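# Move all red foam blocks onto the desk

## Task

Get every red foam block in the room onto the desk, resting there by itself rather than held by the robot. Nothing else may leave its shelf, table or counter. The coffee table must be standing upright at the end, and the robot must not fall over or be left tilted; either of those means failure.

## Robot and tools

ROBOT. TidyBot++: a mobile base (0.54 m long, 0.50 m wide, 0.38 m high) on four powered casters, with a single seven-joint arm and a two-finger gripper. The shoulder sits 0.12 m ahead of the base centre and 0.68 m up. Segment lengths: upper arm 0.42 m, forearm 0.31 m, hand 0.31 m to the hand point. The arm starts folded, hand down, reaching up to 0.08 m beyond the base front, with the elbow as high as 1.15 m. A downward-pointing hand reaches at most about 0.94 m above the floor, and only near the base. Loose objects may occasionally get a small push from outside.

FRAMES. Base frame: origin on the floor below the base centre, x forward, y left, z up. hand_pose is the midpoint between the finger pads, expressed in the base frame. Its z axis runs out along the fingers and the fingers close along its y axis. The odometry frame is the base frame as it was at the start. base_odometry heading is positive to the left, from -3.142 to 3.142. It counts wheel turns only, so slip shows up as travel, and it drifts a few cm and several degrees over roughly thirty moves. base_tilt is in degrees, with forward and right positive. It has a fixed bias of about 1 degree.

execute_actions. Arguments: actions, a list holding one action or none; an empty list just reports the state. Optional cameras: a list of "base_camera", "wrist_camera" or "all". If it is left out or null you get all cameras, and [] gives none. An action may contain:
- base: exactly one key, each an offset from where the base last reported itself, never a pose. translate_m is metres forward (+) or back, -2 to 2. strafe_m is metres left (+) or right, -2 to 2. rotate_rad is radians counter-clockwise from above (+), -6.3 to 6.3.
- joints: absolute target angles by name. joint_1_rad can take any angle; it swings the whole arm about vertical, and positive is clockwise from above, the reverse of rotate_rad. joint_2_rad (shoulder) runs -2.249 to 2.249. joint_3_rad takes any angle and rolls the upper arm; from 3.14, + swings a forward-bent forearm right. joint_4_rad (elbow) runs -2.579 to 2.579. joint_5_rad takes any angle and rolls the forearm; + swings a forward-bent hand right. joint_6_rad (wrist) runs -2.099 to 2.099. joint_7_rad takes any angle and rolls the hand; with the hand down, + is counter-clockwise from above, and 1.57 opens the fingers to the left and right. gripper_pos runs 0 (open) to 1 (closed); the pad gap is about 85 x (1 - gripper_pos) mm. Done tolerances are ±0.039 for joints 1-4, ±0.056 for joints 5-7 and ±0.03 for the gripper. Free-turning joints take the shorter path, so send steps smaller than half a turn to go further.
- speeds: caps on top speed for this action only. translate_m and strafe_m accept 0.05-0.5 m/s and rotate_rad 0.1-1.57 rad/s; the defaults are the maximums. A base move needing over 8.667 s, including acceleration and braking, is rejected, and no action runs past 15 s. Unknown keys or out-of-range values reject the whole call and nothing moves. Anything you omit may keep pushing toward its previous target.

ARM GEOMETRY. With joint_1_rad 0, joint_3_rad 3.14 and joint_5_rad 0 (roughly the start), the arm moves in the base's x-z plane. Measured from vertical, with forward lean positive: upper arm = j2, forearm = j2 - j4, hand = j2 - j4 - j6. The hand's forward offset from the shoulder is the sum of length x sin(angle), and its height above the shoulder is the sum of length x cos(angle). Joints move at up to 1.39 rad/s, or 1.22 for joints 5-7.

wait: seconds, 0 to 10. It commands nothing and returns the state and images.
zoom_image: camera (base_camera or wrist_camera) and region [x0, y0, x1, y1] in pixels of that camera's latest full image, with the origin at the top left and at most 504x504.
finished_scene: scene, an integer. This ends the scene permanently and reports success, so call it only once the blocks sit on the desk by themselves.

RESULTS. base_status and joint_status say how each motion finished. "done" for the base means the wheels turned the commanded amount, even if the base slipped or stopped short against something. "off_target" means it came to rest away from the target and may still be pushing. After "contact_stop" or "time_out" the target is dropped and the part holds where it is. For the base, "contact_stop" means something pushed it after it arrived. "joint command not followed" with a "cause:" line means the arm targets were withheld, usually because of self-collision; the gripper still moves, and the withheld joints show "not_followed" and may be retried on later actions. on_its_own lists motion you did not command. motor_effort is each motor's percentage of its maximum, with the peak in brackets; these readings are biased and noisy. "ARM HIT" means a hard hit against the base or the arm itself. For the gripper at 1, "done" means it closed on nothing, and "off_target" means it is holding something at the reading shown. Closed fingertips stick out about 20 mm past the hand point. If a call reports a stop, later calls in the same reply are skipped. The robot holds its last command while you think.

ACCURACY. Joint friction leaves joints a little off target, so the hand can be 1-2 cm off, more at full reach. Resending the same target does nothing. Instead, command last target + (wanted - read) for each joint. hand_pose itself may be 1-2 cm wrong, so trust the cameras. The arm sags under a held load. Don't command a loaded joint to the angle it currently reads, or it sinks further.

CAMERAS. base_camera: pinhole, 644x364, sitting at about [0.223, 0.005, 0.346] in the base frame. wrist_camera: fisheye, 644x476, looking where the hand points. The calibration given is approximate, and the wrist camera's error grows with joint reading error.

AVOID. Catching the arm on anything about 0.8 m or higher while driving can tip the robot. Sideways force on a raised hand can lift wheels. Backing off or pulling the arm in straightens a lean. A blocked base shoves hard until it times out. A joint torque sensor at its limit (104.5 N m for joints 1-4, 51.3 N m for joints 5-7) freezes the arm and gripper for 10 s and skips the rest of the call. A motor reaching 75 °C from holding a load makes the arm sag (OVER-TEMPERATURE FAULT); MOTOR HOT warns from 60 °C, so don't hold loads longer than needed. Don't drop, slam or shove objects, don't knock other items off their furniture, and keep the coffee table upright. Fewer and shorter robot motions are better.

Each tool is called as name(argument=value, ...) on one line, values as JSON.

## Session

execute_actions(actions=[])

Scene clock: 0.00 s.
base_odometry: x=+0.000 y=+0.000 heading=+0.000 (m, m, rad; odometry frame)
base_tilt: forward=-0.6 right=-0.2 (deg)
base_status: not commanded
joint_positions: joint_1_rad=-0.021 joint_2_rad=-0.391 joint_3_rad=+3.092 joint_4_rad=-2.517 joint_5_rad=+0.058 joint_6_rad=-0.858 joint_7_rad=+1.627 gripper_pos=+0.000
joint_status: not commanded
motor_effort: joint_1_rad=+1 joint_2_rad=+1 joint_3_rad=+1 joint_4_rad=+12 joint_5_rad=+0 joint_6_rad=-1 joint_7_rad=+1 (%)
hand_pose: x=+0.2750 y=-0.0036 z=+0.5980 quat_wxyz=(+0.032, +0.993, +0.079, +0.079) (m; base frame)
pictures: base_camera, wrist_camera
Images, in order (width x height): base_camera 644x364, wrist_camera 644x476.

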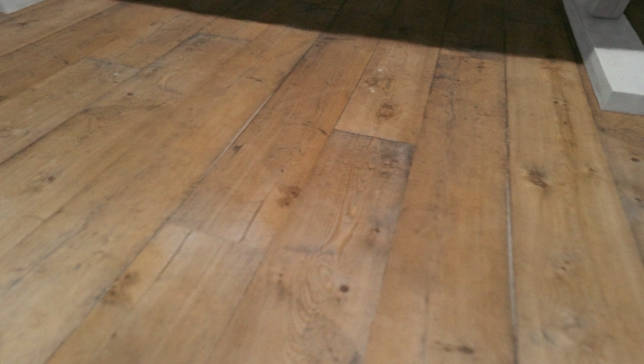

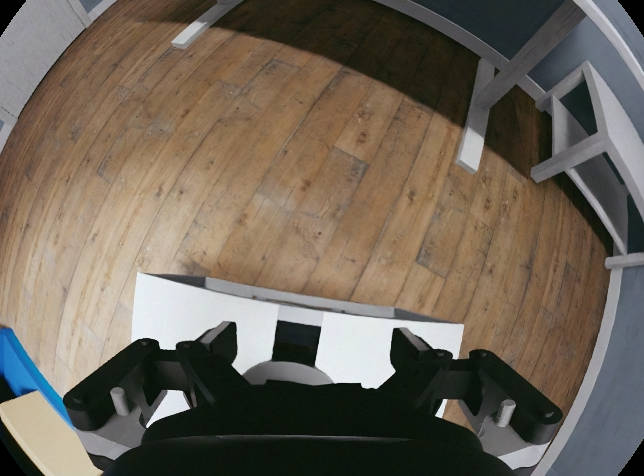

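execute_actions(actions=[{"joints":{"joint_1_rad":0,"joint_2_rad":-0.6,"joint_4_rad":-1.4,"joint_6_rad":-1.3,"joint_7_rad":1.57}}], cameras=["wrist_camera"])

execute_actions(actions=[{"joints":{"joint_1_rad":-1.6}}], cameras=["wrist_camera"])

execute_actions(actions=[{"joints":{"joint_1_rad":-3.2}}], cameras=["wrist_camera"])

execute_actions(actions=[{"joints":{"joint_1_rad":-4.7}}], cameras=["wrist_camera"])

Scene clock: 4.73 s.
base_odometry: x=+0.000 y=+0.000 heading=+0.000 (m, m, rad; odometry frame)
base_tilt: forward=-0.6 right=-0.2 (deg)
base_status: not commanded
joint_positions: joint_1_rad=-0.021 joint_2_rad=-0.593 joint_3_rad=+3.092 joint_4_rad=-1.419 joint_5_rad=+0.058 joint_6_rad=-1.259 joint_7_rad=+1.590 gripper_pos=+0.000
joint_status: all done
motor_effort: joint_1_rad=+1(1) joint_2_rad=+4(5) joint_3_rad=+1(1) joint_4_rad=+19(23) joint_5_rad=-1(0) joint_6_rad=+8(8) joint_7_rad=+1(1) (%)
hand_pose: x=+0.3854 y=+0.0117 z=+1.0907 quat_wxyz=(+0.030, +0.862, +0.035, +0.504) (m; base frame)
pictures: wrist_camera
camera_calibration (this result's frames):
wrist_camera: T_world_to_cam=[[0.0198996, -0.990319, 0.137375, -0.153381], [-0.475667, -0.130233, -0.869931, 1.19537], [0.8794, -0.0480335, -0.473654, 0.307878], [0, 0, 0, 1]] pos_world=[0.300904, 0.0185693, 1.20679]
Images, in order (width x height): wrist_camera 644x476.

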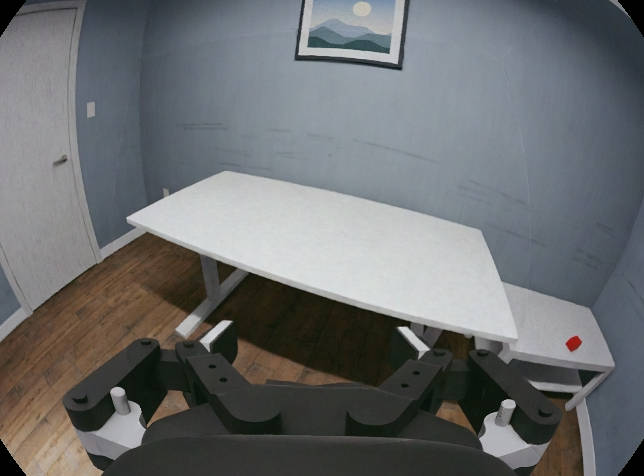

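Scene clock: 7.53 s.
base_odometry: x=+0.000 y=+0.000 heading=+0.000 (m, m, rad; odometry frame)
base_tilt: forward=-0.6 right=-0.2 (deg)
base_status: not commanded
joint_positions: joint_1_rad=-1.582 joint_2_rad=-0.593 joint_3_rad=+3.092 joint_4_rad=-1.419 joint_5_rad=+0.058 joint_6_rad=-1.259 joint_7_rad=+1.590 gripper_pos=+0.000
joint_status: all done
motor_effort: joint_1_rad=+1(2) joint_2_rad=+4(4) joint_3_rad=+1(2) joint_4_rad=+19(20) joint_5_rad=+0(0) joint_6_rad=+8(7) joint_7_rad=+1(2) (%)
hand_pose: x=+0.1097 y=+0.2665 z=+1.0907 quat_wxyz=(-0.334, +0.588, +0.632, +0.379) (m; base frame)
pictures: wrist_camera
camera_calibration (this result's frames):
wrist_camera: T_world_to_cam=[[0.990459, 0.01088, 0.137375, -0.268877], [0.125895, -0.476836, -0.86993, 1.12379], [0.0560403, 0.878925, -0.473656, 0.40586], [0, 0, 0, 1]] pos_world=[0.102088, 0.182066, 1.20679]
Images, in order (width x height): wrist_camera 644x476.

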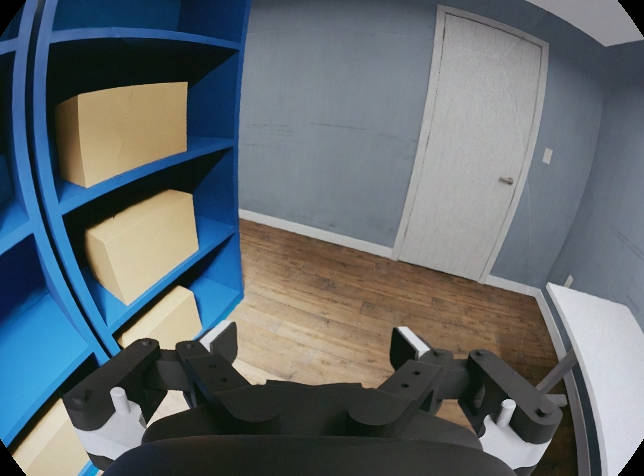

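Scene clock: 10.33 s.
base_odometry: x=+0.000 y=+0.000 heading=+0.000 (m, m, rad; odometry frame)
base_tilt: forward=-0.6 right=-0.2 (deg)
base_status: not commanded
joint_positions: joint_1_rad=-3.182 joint_2_rad=-0.593 joint_3_rad=+3.092 joint_4_rad=-1.419 joint_5_rad=+0.058 joint_6_rad=-1.259 joint_7_rad=+1.590 gripper_pos=+0.000
joint_status: all done
motor_effort: joint_1_rad=+1(1) joint_2_rad=+4(4) joint_3_rad=+1(2) joint_4_rad=+19(19) joint_5_rad=-1(1) joint_6_rad=+7(7) joint_7_rad=+1(1) (%)
hand_pose: x=-0.1471 y=-0.0171 z=+1.0907 quat_wxyz=(-0.504, -0.044, +0.862, +0.025) (m; base frame)
pictures: wrist_camera
camera_calibration (this result's frames):
wrist_camera: T_world_to_cam=[[-0.0397954, 0.989719, 0.137374, -0.146277], [0.472957, 0.139765, -0.86993, 1.08249], [-0.880187, 0.0303529, -0.473656, 0.517271], [0, 0, 0, 1]] pos_world=[-0.0624946, -0.0222208, 1.20679]
Images, in order (width x height): wrist_camera 644x476.

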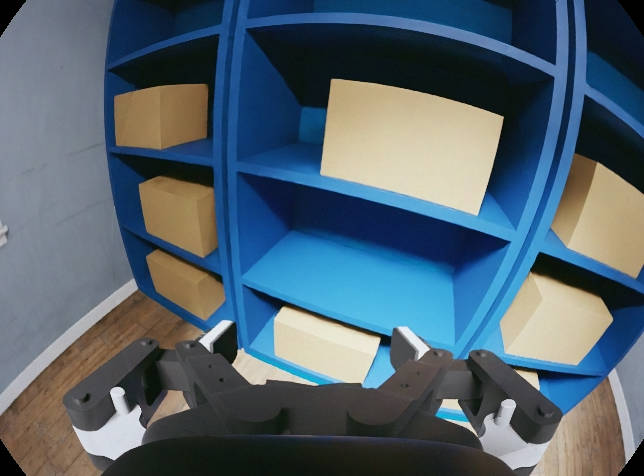

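Scene clock: 13.07 s.
base_odometry: x=+0.000 y=+0.000 heading=+0.000 (m, m, rad; odometry frame)
base_tilt: forward=-0.6 right=-0.3 (deg)
base_status: not commanded
joint_positions: joint_1_rad=-4.682 joint_2_rad=-0.593 joint_3_rad=+3.092 joint_4_rad=-1.419 joint_5_rad=+0.058 joint_6_rad=-1.259 joint_7_rad=+1.590 gripper_pos=+0.000
joint_status: all done
motor_effort: joint_1_rad=+1(1) joint_2_rad=+4(4) joint_3_rad=+2(2) joint_4_rad=+19(20) joint_5_rad=+0(0) joint_6_rad=+7(8) joint_7_rad=+2(1) (%)
hand_pose: x=+0.1172 y=-0.2666 z=+1.0907 quat_wxyz=(-0.386, -0.620, +0.601, -0.326) (m; base frame)
pictures: wrist_camera
camera_calibration (this result's frames):
wrist_camera: T_world_to_cam=[[-0.990053, 0.0303935, 0.137375, -0.0331965], [-0.10592, 0.481669, -0.869929, 1.15137], [-0.0926093, -0.875826, -0.473658, 0.423552], [0, 0, 0, 1]] pos_world=[0.128312, -0.182612, 1.20679]
Images, in order (width x height): wrist_camera 644x476.

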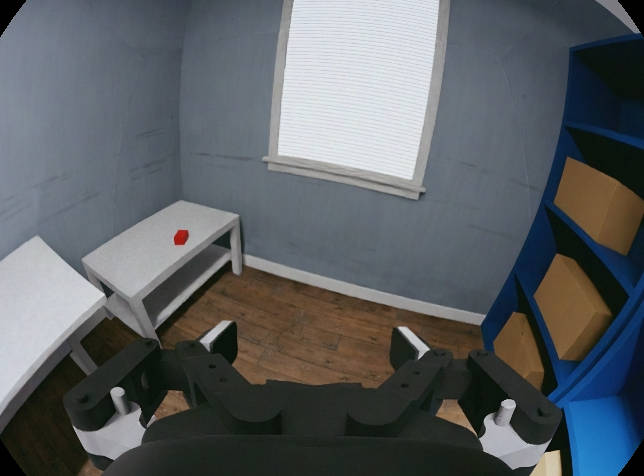

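execute_actions(actions=[{"base":{"rotate_rad":-0.3},"joints":{"joint_1_rad":0,"joint_2_rad":-0.3,"joint_4_rad":-1.9,"joint_6_rad":-0.9}}], cameras=[])

execute_actions(actions=[{"base":{"strafe_m":-1.0}}])

Scene clock: 20.13 s.
base_odometry: x=+0.000 y=+0.000 heading=-0.300 (m, m, rad; odometry frame)
base_tilt: forward=-0.7 right=-0.2 (deg)
base_status: done
joint_positions: joint_1_rad=-6.266 joint_2_rad=-0.312 joint_3_rad=+3.092 joint_4_rad=-1.876 joint_5_rad=+0.058 joint_6_rad=-0.941 joint_7_rad=+1.590 gripper_pos=+0.000
joint_status: all done
motor_effort: joint_1_rad=+0(1) joint_2_rad=-9(10) joint_3_rad=+1(3) joint_4_rad=+22(23) joint_5_rad=+0(0) joint_6_rad=+4(8) joint_7_rad=+1(2) (%)
hand_pose: x=+0.4889 y=+0.0000 z=+0.8341 quat_wxyz=(-0.033, -0.949, -0.035, -0.313) (m; base frame)
pictures: none
No camera images: the call's "cameras" was empty. Leave "cameras" out to get every camera's image.

Scene clock: 23.50 s.
base_odometry: x=-0.295 y=-0.956 heading=-0.300 (m, m, rad; odometry frame)
base_tilt: forward=-0.6 right=-0.2 (deg)
base_status: done
joint_positions: joint_1_rad=-6.268 joint_2_rad=-0.312 joint_3_rad=+3.092 joint_4_rad=-1.876 joint_5_rad=+0.058 joint_6_rad=-0.940 joint_7_rad=+1.590 gripper_pos=+0.000
joint_status: not commanded
motor_effort: joint_1_rad=+1(2) joint_2_rad=-9(10) joint_3_rad=+1(4) joint_4_rad=+23(23) joint_5_rad=+0(1) joint_6_rad=+5(5) joint_7_rad=+2(1) (%)
hand_pose: x=+0.4891 y=+0.0005 z=+0.8342 quat_wxyz=(-0.033, -0.949, -0.035, -0.313) (m; base frame)
pictures: base_camera, wrist_camera
camera_calibration (this result's frames):
wrist_camera: T_world_to_cam=[[0.0564061, -0.989208, 0.135225, -0.147318], [-0.791193, -0.126897, -0.598257, 0.947782], [0.60896, -0.0732437, -0.789812, 0.490683], [0, 0, 0, 1]] pos_world=[0.459381, 0.0104819, 0.974485]
Images, in order (width x height): base_camera 644x364, wrist_camera 644x476.

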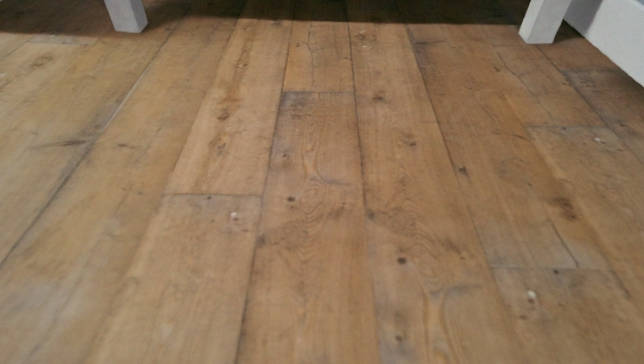

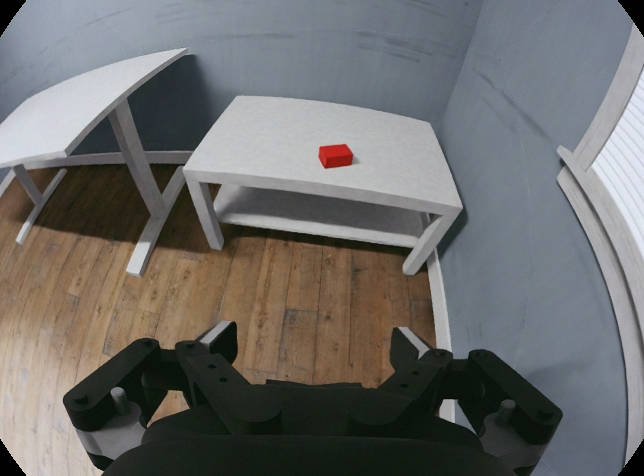

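execute_actions(actions=[{"joints":{"joint_2_rad":1.75,"joint_4_rad":-1.25,"joint_6_rad":1.35}}], cameras=["wrist_camera"])

execute_actions(actions=[{"joints":{"joint_2_rad":0.3,"joint_4_rad":-1.6,"joint_6_rad":-1.2}}], cameras=[])

execute_actions(actions=[{"base":{"translate_m":0.62},"joints":{"joint_1_rad":0.1}}], cameras=["wrist_camera"])

Scene clock: 30.93 s.
base_odometry: x=-0.295 y=-0.956 heading=-0.300 (m, m, rad; odometry frame)
base_tilt: forward=-0.6 right=-0.2 (deg)
base_status: not commanded
joint_positions: joint_1_rad=-6.268 joint_2_rad=+1.747 joint_3_rad=+3.092 joint_4_rad=-1.275 joint_5_rad=+0.058 joint_6_rad=+1.310 joint_7_rad=+1.590 gripper_pos=+0.000
joint_status: all done
motor_effort: joint_1_rad=+0(1) joint_2_rad=-47(54) joint_3_rad=-1(2) joint_4_rad=+8(23) joint_5_rad=-1(0) joint_6_rad=+8(8) joint_7_rad=+2(1) (%)
hand_pose: x=+0.8793 y=+0.0212 z=+0.2541 quat_wxyz=(+0.020, -0.754, -0.006, -0.656) (m; base frame)
pictures: wrist_camera
camera_calibration (this result's frames):
wrist_camera: T_world_to_cam=[[0.00718022, -0.999758, 0.0207736, 0.00209442], [-0.123442, -0.0215015, -0.992119, 0.422804], [0.992326, 0.0045593, -0.123566, -0.711654], [0, 0, 0, 1]] pos_world=[0.75837, 0.0144295, 0.331492]
Images, in order (width x height): wrist_camera 644x476.

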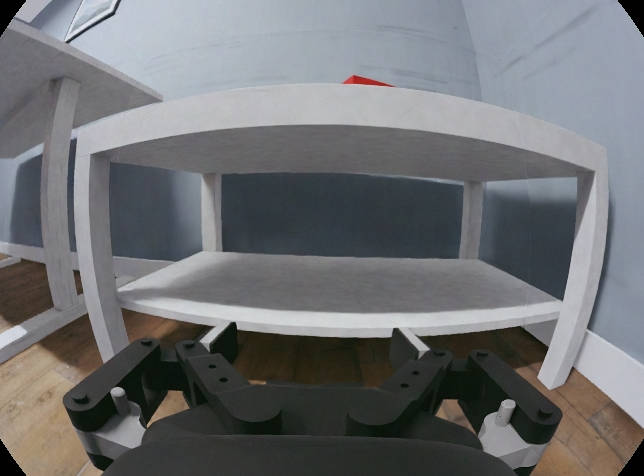

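Scene clock: 34.00 s.
base_odometry: x=-0.295 y=-0.956 heading=-0.300 (m, m, rad; odometry frame)
base_tilt: forward=-0.6 right=-0.2 (deg)
base_status: not commanded
joint_positions: joint_1_rad=-6.268 joint_2_rad=+0.300 joint_3_rad=+3.092 joint_4_rad=-1.575 joint_5_rad=+0.058 joint_6_rad=-1.166 joint_7_rad=+1.590 gripper_pos=+0.000
joint_status: all done
motor_effort: joint_1_rad=+1(1) joint_2_rad=-30(54) joint_3_rad=+0(1) joint_4_rad=+19(19) joint_5_rad=+0(1) joint_6_rad=+1(9) joint_7_rad=+2(0) (%)
hand_pose: x=+0.5746 y=-0.0010 z=+0.6805 quat_wxyz=(-0.020, -0.998, -0.035, -0.051) (m; base frame)
pictures: none
No camera images: the call's "cameras" was empty. Leave "cameras" out to get every camera's image.

Scene clock: 36.60 s.
base_odometry: x=+0.297 y=-1.139 heading=-0.300 (m, m, rad; odometry frame)
base_tilt: forward=-0.6 right=-0.2 (deg)
base_status: done
joint_positions: joint_1_rad=-6.190 joint_2_rad=+0.299 joint_3_rad=+3.092 joint_4_rad=-1.580 joint_5_rad=+0.058 joint_6_rad=-1.167 joint_7_rad=+1.590 gripper_pos=+0.000
joint_status: all done
motor_effort: joint_1_rad=+1(1) joint_2_rad=-30(32) joint_3_rad=+0(1) joint_4_rad=+19(20) joint_5_rad=-1(0) joint_6_rad=+1(1) joint_7_rad=+1(1) (%)
hand_pose: x=+0.5709 y=-0.0360 z=+0.6791 quat_wxyz=(-0.022, -0.999, +0.003, -0.047) (m; base frame)
pictures: wrist_camera
camera_calibration (this result's frames):
wrist_camera: T_world_to_cam=[[0.0263232, -0.996368, 0.0809783, -0.113312], [-0.993659, -0.0349371, -0.106867, 0.700289], [0.109308, -0.0776517, -0.99097, 0.737439], [0, 0, 0, 1]] pos_world=[0.618223, -0.0311709, 0.814794]
Images, in order (width x height): wrist_camera 644x476.

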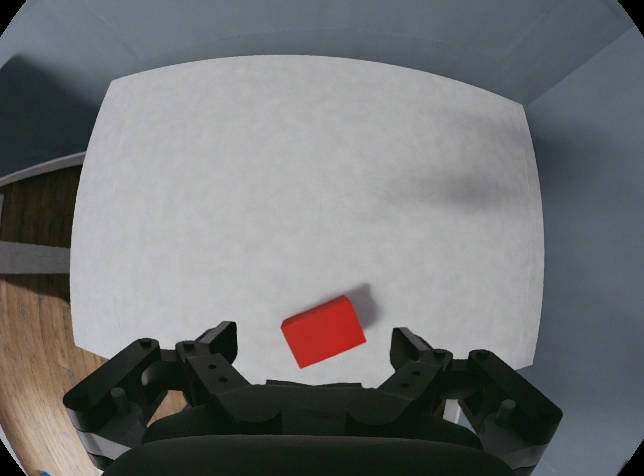

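execute_actions(actions=[{"joints":{"joint_1_rad":0.165,"joint_2_rad":0.45,"joint_4_rad":-1.8,"joint_6_rad":-0.9,"joint_7_rad":0.48}}], cameras=["wrist_camera"])

Scene clock: 40.87 s.
base_odometry: x=+0.297 y=-1.139 heading=-0.300 (m, m, rad; odometry frame)
base_tilt: forward=-0.6 right=-0.2 (deg)
base_status: not commanded
joint_positions: joint_1_rad=-6.136 joint_2_rad=+0.446 joint_3_rad=+3.092 joint_4_rad=-1.781 joint_5_rad=+0.058 joint_6_rad=-0.938 joint_7_rad=+0.484 gripper_pos=+0.000
joint_status: all done
motor_effort: joint_1_rad=+1(1) joint_2_rad=-31(33) joint_3_rad=+0(0) joint_4_rad=+15(18) joint_5_rad=-1(0) joint_6_rad=-1(1) joint_7_rad=+1(1) (%)
hand_pose: x=+0.5385 y=-0.0539 z=+0.5587 quat_wxyz=(-0.017, -0.838, +0.546, +0.004) (m; base frame)
pictures: wrist_camera
camera_calibration (this result's frames):
wrist_camera: T_world_to_cam=[[-0.896372, -0.43811, 0.0676499, 0.413862], [-0.440423, 0.897484, -0.0234461, 0.360367], [-0.0504427, -0.050811, -0.997434, 0.711351], [0, 0, 0, 1]] pos_world=[0.565571, -0.105962, 0.689977]
Images, in order (width x height): wrist_camera 644x476.

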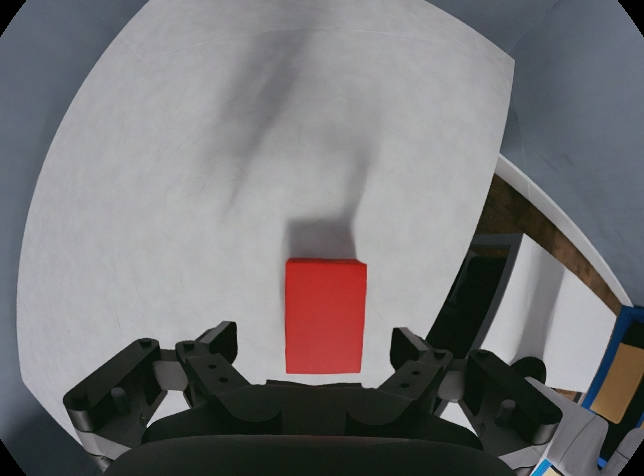

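execute_actions(actions=[{"joints":{"joint_2_rad":0.585,"joint_4_rad":-1.92,"joint_6_rad":-0.63}}], cameras=["wrist_camera"])

execute_actions(actions=[{"joints":{"gripper_pos":1}}], cameras=["wrist_camera"])

execute_actions(actions=[{"joints":{"joint_2_rad":0.1,"joint_4_rad":-1.3,"joint_6_rad":-1.3}}], cameras=["wrist_camera"])

Scene clock: 43.83 s.
base_odometry: x=+0.297 y=-1.139 heading=-0.300 (m, m, rad; odometry frame)
base_tilt: forward=-0.6 right=-0.2 (deg)
base_status: not commanded
joint_positions: joint_1_rad=-6.132 joint_2_rad=+0.580 joint_3_rad=+3.093 joint_4_rad=-1.896 joint_5_rad=+0.061 joint_6_rad=-0.666 joint_7_rad=+0.484 gripper_pos=+0.000
joint_status: all done
motor_effort: joint_1_rad=+1(3) joint_2_rad=-33(35) joint_3_rad=+0(5) joint_4_rad=+11(15) joint_5_rad=-1(6) joint_6_rad=+0(8) joint_7_rad=+2(1) (%)
hand_pose: x=+0.5403 y=-0.0516 z=+0.4755 quat_wxyz=(-0.005, -0.839, +0.544, -0.003) (m; base frame)
pictures: wrist_camera
camera_calibration (this result's frames):
wrist_camera: T_world_to_cam=[[-0.895666, -0.442941, 0.0398226, 0.434695], [-0.444004, 0.895722, -0.023281, 0.358909], [-0.0253579, -0.0385334, -0.998936, 0.616385], [0, 0, 0, 1]] pos_world=[0.564328, -0.105187, 0.606774]
Images, in order (width x height): wrist_camera 644x476.

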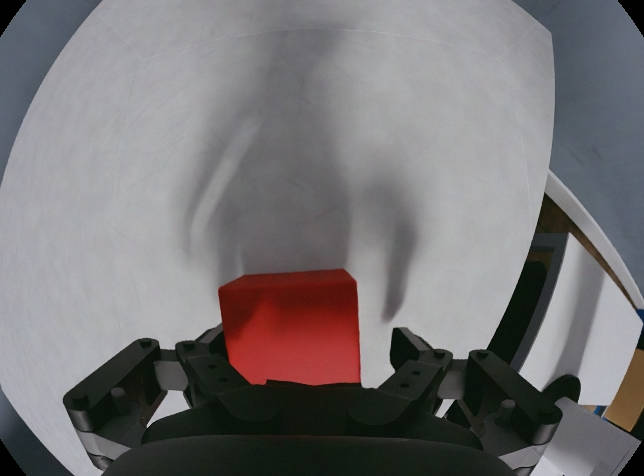

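Scene clock: 44.93 s.
base_odometry: x=+0.297 y=-1.139 heading=-0.300 (m, m, rad; odometry frame)
base_tilt: forward=-0.6 right=-0.2 (deg)
base_status: not commanded
joint_positions: joint_1_rad=-6.132 joint_2_rad=+0.577 joint_3_rad=+3.093 joint_4_rad=-1.898 joint_5_rad=+0.061 joint_6_rad=-0.665 joint_7_rad=+0.484 gripper_pos=+0.381
joint_status: gripper_pos off_target (ended at +0.381, target +1.000)
motor_effort: joint_1_rad=+0(0) joint_2_rad=-30(34) joint_3_rad=+0(0) joint_4_rad=+9(13) joint_5_rad=-1(0) joint_6_rad=-1(2) joint_7_rad=+1(1) (%)
hand_pose: x=+0.5402 y=-0.0516 z=+0.4767 quat_wxyz=(-0.004, -0.839, +0.544, -0.004) (m; base frame)
pictures: wrist_camera
camera_calibration (this result's frames):
wrist_camera: T_world_to_cam=[[-0.895734, -0.442979, 0.0378175, 0.435558], [-0.443999, 0.895687, -0.0247002, 0.359567], [-0.022931, -0.0389157, -0.998979, 0.616235], [0, 0, 0, 1]] pos_world=[0.563923, -0.105135, 0.608016]
Images, in order (width x height): wrist_camera 644x476.

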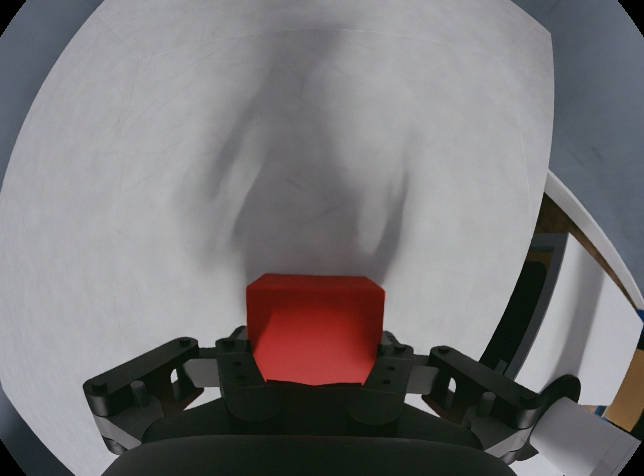

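Scene clock: 46.80 s.
base_odometry: x=+0.297 y=-1.139 heading=-0.300 (m, m, rad; odometry frame)
base_tilt: forward=-0.6 right=-0.2 (deg)
base_status: not commanded
joint_positions: joint_1_rad=-6.132 joint_2_rad=+0.100 joint_3_rad=+3.093 joint_4_rad=-1.320 joint_5_rad=+0.061 joint_6_rad=-1.262 joint_7_rad=+0.484 gripper_pos=+0.381
joint_status: all done
motor_effort: joint_1_rad=+1(1) joint_2_rad=-25(37) joint_3_rad=+0(0) joint_4_rad=+21(22) joint_5_rad=-1(0) joint_6_rad=+3(4) joint_7_rad=+1(2) (%)
hand_pose: x=+0.6046 y=-0.0677 z=+0.8692 quat_wxyz=(+0.083, -0.807, +0.544, -0.214) (m; base frame)
pictures: wrist_camera
camera_calibration (this result's frames):
wrist_camera: T_world_to_cam=[[-0.844497, -0.425714, -0.32495, 0.756708], [-0.343545, 0.896075, -0.281116, 0.574446], [0.410855, -0.125766, -0.902985, 0.657579], [0, 0, 0, 1]] pos_world=[0.566216, -0.109904, 1.00116]
Images, in order (width x height): wrist_camera 644x476.

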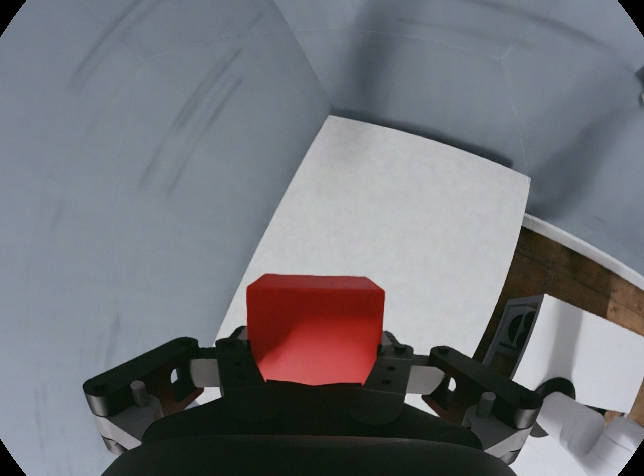

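execute_actions(actions=[{"joints":{"joint_1_rad":-0.9,"joint_7_rad":1.57,"joint_2_rad":0.05}}], cameras=["wrist_camera"])

Scene clock: 50.43 s.
base_odometry: x=+0.297 y=-1.139 heading=-0.300 (m, m, rad; odometry frame)
base_tilt: forward=-0.6 right=-0.2 (deg)
base_status: not commanded
joint_positions: joint_1_rad=-7.169 joint_2_rad=+0.065 joint_3_rad=+3.093 joint_4_rad=-1.320 joint_5_rad=+0.061 joint_6_rad=-1.262 joint_7_rad=+1.552 gripper_pos=+0.381
joint_status: all done
motor_effort: joint_1_rad=+1(2) joint_2_rad=-24(26) joint_3_rad=+1(1) joint_4_rad=+22(21) joint_5_rad=+0(1) joint_6_rad=+4(4) joint_7_rad=+1(2) (%)
hand_pose: x=+0.4202 y=+0.3782 z=+0.8860 quat_wxyz=(+0.086, -0.869, -0.430, -0.230) (m; base frame)
pictures: wrist_camera
camera_calibration (this result's frames):
wrist_camera: T_world_to_cam=[[0.794506, -0.599524, 0.0965947, -0.200154], [-0.488778, -0.725746, -0.484137, 0.970554], [0.360355, 0.337437, -0.869644, 0.621083], [0, 0, 0, 1]] pos_world=[0.409598, 0.374803, 1.02934]
Images, in order (width x height): wrist_camera 644x476.

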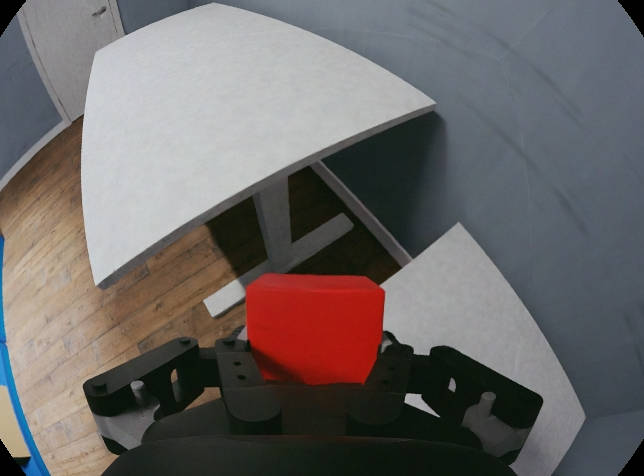

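execute_actions(actions=[{"base":{"strafe_m":0.24},"joints":{"joint_2_rad":0.4,"joint_4_rad":-0.98,"joint_6_rad":-1.0}}], cameras=["wrist_camera"])

execute_actions(actions=[{"joints":{"joint_2_rad":0.5}}], cameras=["wrist_camera"])

Scene clock: 55.10 s.
base_odometry: x=+0.368 y=-0.910 heading=-0.300 (m, m, rad; odometry frame)
base_tilt: forward=-0.6 right=-0.2 (deg)
base_status: done
joint_positions: joint_1_rad=-7.174 joint_2_rad=+0.409 joint_3_rad=+3.093 joint_4_rad=-1.005 joint_5_rad=+0.061 joint_6_rad=-1.038 joint_7_rad=+1.552 gripper_pos=+0.381
joint_status: all done
motor_effort: joint_1_rad=+1(3) joint_2_rad=-38(44) joint_3_rad=+0(1) joint_4_rad=+23(24) joint_5_rad=-1(0) joint_6_rad=+5(6) joint_7_rad=+2(1) (%)
hand_pose: x=+0.5346 y=+0.5324 z=+0.8774 quat_wxyz=(+0.137, -0.843, -0.419, -0.310) (m; base frame)
pictures: wrist_camera
camera_calibration (this result's frames):
wrist_camera: T_world_to_cam=[[0.792927, -0.603994, 0.0803574, -0.18029], [-0.420228, -0.63758, -0.645678, 1.19238], [0.44122, 0.478207, -0.75937, 0.30545], [0, 0, 0, 1]] pos_world=[0.509259, 0.505278, 1.01633]
Images, in order (width x height): wrist_camera 644x476.

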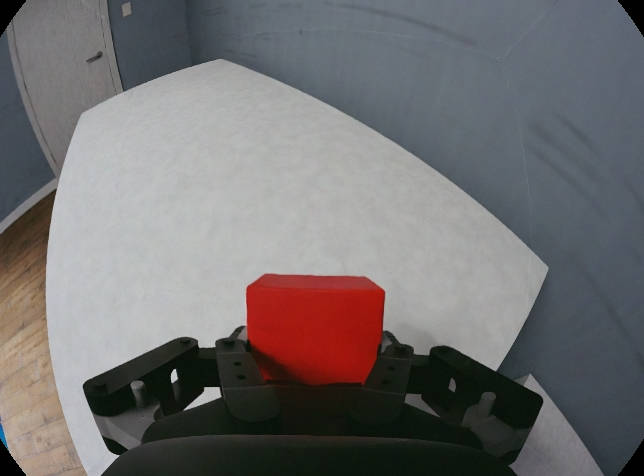

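Scene clock: 56.13 s.
base_odometry: x=+0.368 y=-0.910 heading=-0.300 (m, m, rad; odometry frame)
base_tilt: forward=-0.7 right=-0.3 (deg)
base_status: not commanded
joint_positions: joint_1_rad=-7.174 joint_2_rad=+0.507 joint_3_rad=+3.093 joint_4_rad=-1.000 joint_5_rad=+0.061 joint_6_rad=-1.038 joint_7_rad=+1.552 gripper_pos=+0.381
joint_status: all done
motor_effort: joint_1_rad=+1(1) joint_2_rad=-41(45) joint_3_rad=+0(0) joint_4_rad=+22(24) joint_5_rad=-1(1) joint_6_rad=+5(6) joint_7_rad=+2(2) (%)
hand_pose: x=+0.5454 y=+0.5458 z=+0.8133 quat_wxyz=(+0.119, -0.856, -0.425, -0.270) (m; base frame)
pictures: wrist_camera
camera_calibration (this result's frames):
wrist_camera: T_world_to_cam=[[0.79744, -0.598446, 0.0771442, -0.17851], [-0.45578, -0.68119, -0.572927, 1.14805], [0.395416, 0.421714, -0.815968, 0.347398], [0, 0, 0, 1]] pos_world=[0.52824, 0.528705, 0.954983]
Images, in order (width x height): wrist_camera 644x476.

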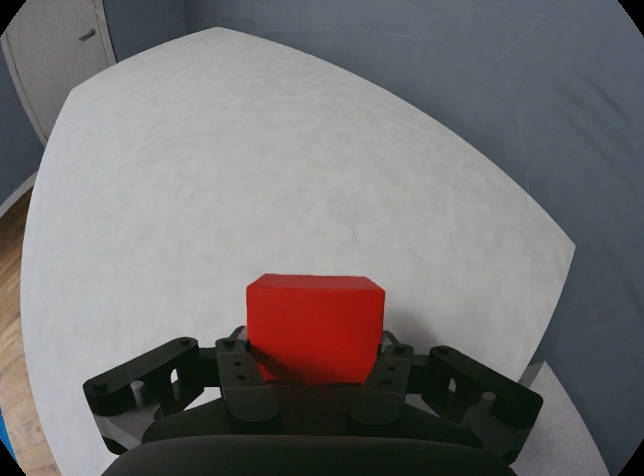

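Lower and level more.

execute_actions(actions=[{"joints":{"joint_2_rad":0.5,"joint_6_rad":-1.3}}], cameras=["wrist_camera"])

Scene clock: 58.00 s.
base_odometry: x=+0.368 y=-0.910 heading=-0.300 (m, m, rad; odometry frame)
base_tilt: forward=-0.6 right=-0.3 (deg)
base_status: not commanded
joint_positions: joint_1_rad=-7.174 joint_2_rad=+0.507 joint_3_rad=+3.093 joint_4_rad=-0.996 joint_5_rad=+0.061 joint_6_rad=-1.283 joint_7_rad=+1.552 gripper_pos=+0.381
joint_status: all done
motor_effort: joint_1_rad=+1(1) joint_2_rad=-40(42) joint_3_rad=+0(0) joint_4_rad=+21(22) joint_5_rad=-1(1) joint_6_rad=+3(4) joint_7_rad=+1(1) (%)
hand_pose: x=+0.5065 y=+0.4915 z=+0.7800 quat_wxyz=(+0.065, -0.882, -0.436, -0.166) (m; base frame)
pictures: wrist_camera
camera_calibration (this result's frames):
wrist_camera: T_world_to_cam=[[0.803129, -0.590863, 0.0765872, -0.18361], [-0.530234, -0.767435, -0.360409, 0.988607], [0.271728, 0.248846, -0.929645, 0.594802], [0, 0, 0, 1]] pos_world=[0.510031, 0.502189, 0.92332]
Images, in order (width x height): wrist_camera 644x476.

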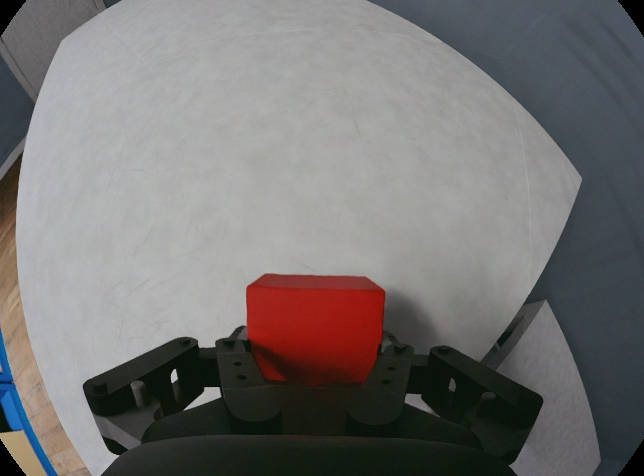

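execute_actions(actions=[{"joints":{"joint_2_rad":0.545,"joint_1_rad":-1.0}}], cameras=[])

execute_actions(actions=[{"joints":{"gripper_pos":0}}], cameras=[])

execute_actions(actions=[{"joints":{"joint_2_rad":-0.2}}], cameras=["wrist_camera"])

execute_actions(actions=[{"joints":{"joint_1_rad":-2.6,"joint_4_rad":-0.5,"joint_6_rad":-1.6}}], cameras=["wrist_camera"])

Scene clock: 61.10 s.
base_odometry: x=+0.368 y=-0.910 heading=-0.300 (m, m, rad; odometry frame)
base_tilt: forward=-0.6 right=-0.2 (deg)
base_status: not commanded
joint_positions: joint_1_rad=-7.273 joint_2_rad=+0.535 joint_3_rad=+3.093 joint_4_rad=-0.990 joint_5_rad=+0.061 joint_6_rad=-1.283 joint_7_rad=+1.553 gripper_pos=+0.381
joint_status: all done
motor_effort: joint_1_rad=+1(2) joint_2_rad=-38(42) joint_3_rad=+0(3) joint_4_rad=+19(21) joint_5_rad=+0(5) joint_6_rad=+2(3) joint_7_rad=+1(0) (%)
hand_pose: x=+0.4586 y=+0.5308 z=+0.7644 quat_wxyz=(+0.068, -0.861, -0.480, -0.152) (m; base frame)
pictures: none
No camera images: the call's "cameras" was empty. Leave "cameras" out to get every camera's image.

Scene clock: 62.20 s.
base_odometry: x=+0.368 y=-0.910 heading=-0.300 (m, m, rad; odometry frame)
base_tilt: forward=-0.6 right=-0.2 (deg)
base_status: not commanded
joint_positions: joint_1_rad=-7.273 joint_2_rad=+0.536 joint_3_rad=+3.093 joint_4_rad=-0.990 joint_5_rad=+0.061 joint_6_rad=-1.283 joint_7_rad=+1.553 gripper_pos=+0.000
joint_status: all done
motor_effort: joint_1_rad=+1(1) joint_2_rad=-41(41) joint_3_rad=+0(0) joint_4_rad=+21(21) joint_5_rad=-1(0) joint_6_rad=+3(3) joint_7_rad=+2(1) (%)
hand_pose: x=+0.4587 y=+0.5309 z=+0.7640 quat_wxyz=(+0.067, -0.861, -0.480, -0.152) (m; base frame)
pictures: none
No camera images: the call's "cameras" was empty. Leave "cameras" out to get every camera's image.

Scene clock: 64.37 s.
base_odometry: x=+0.368 y=-0.910 heading=-0.300 (m, m, rad; odometry frame)
base_tilt: forward=-0.6 right=-0.2 (deg)
base_status: not commanded
joint_positions: joint_1_rad=-7.273 joint_2_rad=-0.203 joint_3_rad=+3.093 joint_4_rad=-0.990 joint_5_rad=+0.061 joint_6_rad=-1.283 joint_7_rad=+1.553 gripper_pos=+0.000
joint_status: all done
motor_effort: joint_1_rad=+1(0) joint_2_rad=-10(44) joint_3_rad=+1(0) joint_4_rad=+19(23) joint_5_rad=-1(1) joint_6_rad=+7(8) joint_7_rad=+1(1) (%)
hand_pose: x=+0.3379 y=+0.3470 z=+1.1674 quat_wxyz=(+0.228, -0.752, -0.415, -0.458) (m; base frame)
pictures: wrist_camera
camera_calibration (this result's frames):
wrist_camera: T_world_to_cam=[[0.823852, -0.559957, 0.0878362, -0.1941], [-0.196251, -0.427187, -0.882608, 1.30663], [0.531745, 0.709901, -0.461831, 0.242786], [0, 0, 0, 1]] pos_world=[0.287235, 0.277132, 1.28241]
Images, in order (width x height): wrist_camera 644x476.

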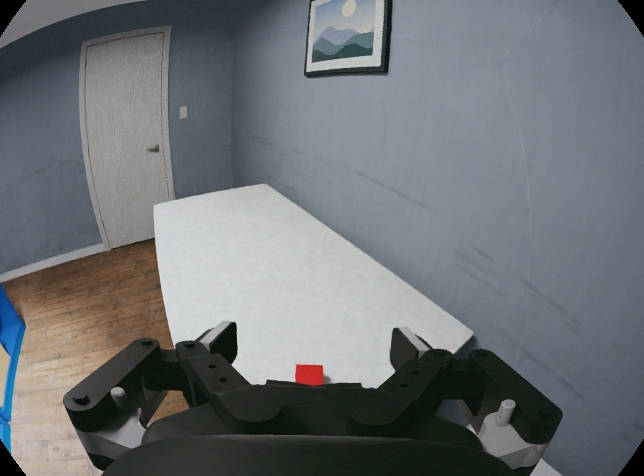

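Scene clock: 67.17 s.
base_odometry: x=+0.368 y=-0.910 heading=-0.300 (m, m, rad; odometry frame)
base_tilt: forward=-0.6 right=-0.2 (deg)
base_status: not commanded
joint_positions: joint_1_rad=-8.865 joint_2_rad=-0.203 joint_3_rad=+3.093 joint_4_rad=-0.524 joint_5_rad=+0.061 joint_6_rad=-1.559 joint_7_rad=+1.553 gripper_pos=+0.000
joint_status: all done
motor_effort: joint_1_rad=+1(1) joint_2_rad=-3(11) joint_3_rad=+1(2) joint_4_rad=+12(20) joint_5_rad=-1(0) joint_6_rad=+9(8) joint_7_rad=+1(1) (%)
hand_pose: x=-0.1453 y=+0.1618 z=+1.2977 quat_wxyz=(+0.565, -0.226, -0.775, -0.172) (m; base frame)
pictures: wrist_camera
camera_calibration (this result's frames):
wrist_camera: T_world_to_cam=[[0.560769, 0.825822, 0.0596337, -0.136977], [0.271004, -0.115013, -0.955682, 1.35988], [-0.782365, 0.552078, -0.288297, 0.300719], [0, 0, 0, 1]] pos_world=[-0.0564469, 0.103501, 1.39447]
Images, in order (width x height): wrist_camera 644x476.

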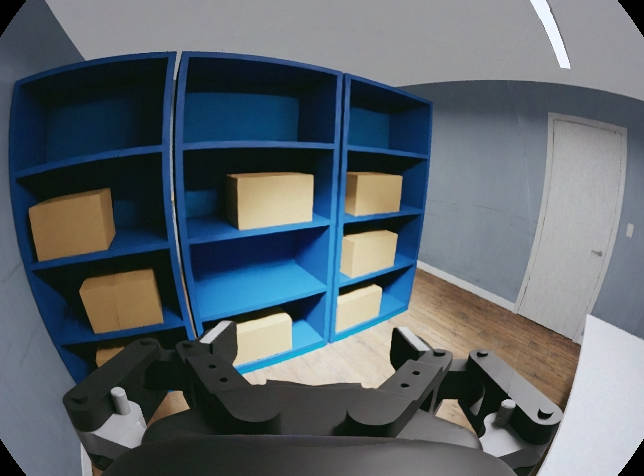

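finished_scene(scene=1)

The scene is finished: the task was done.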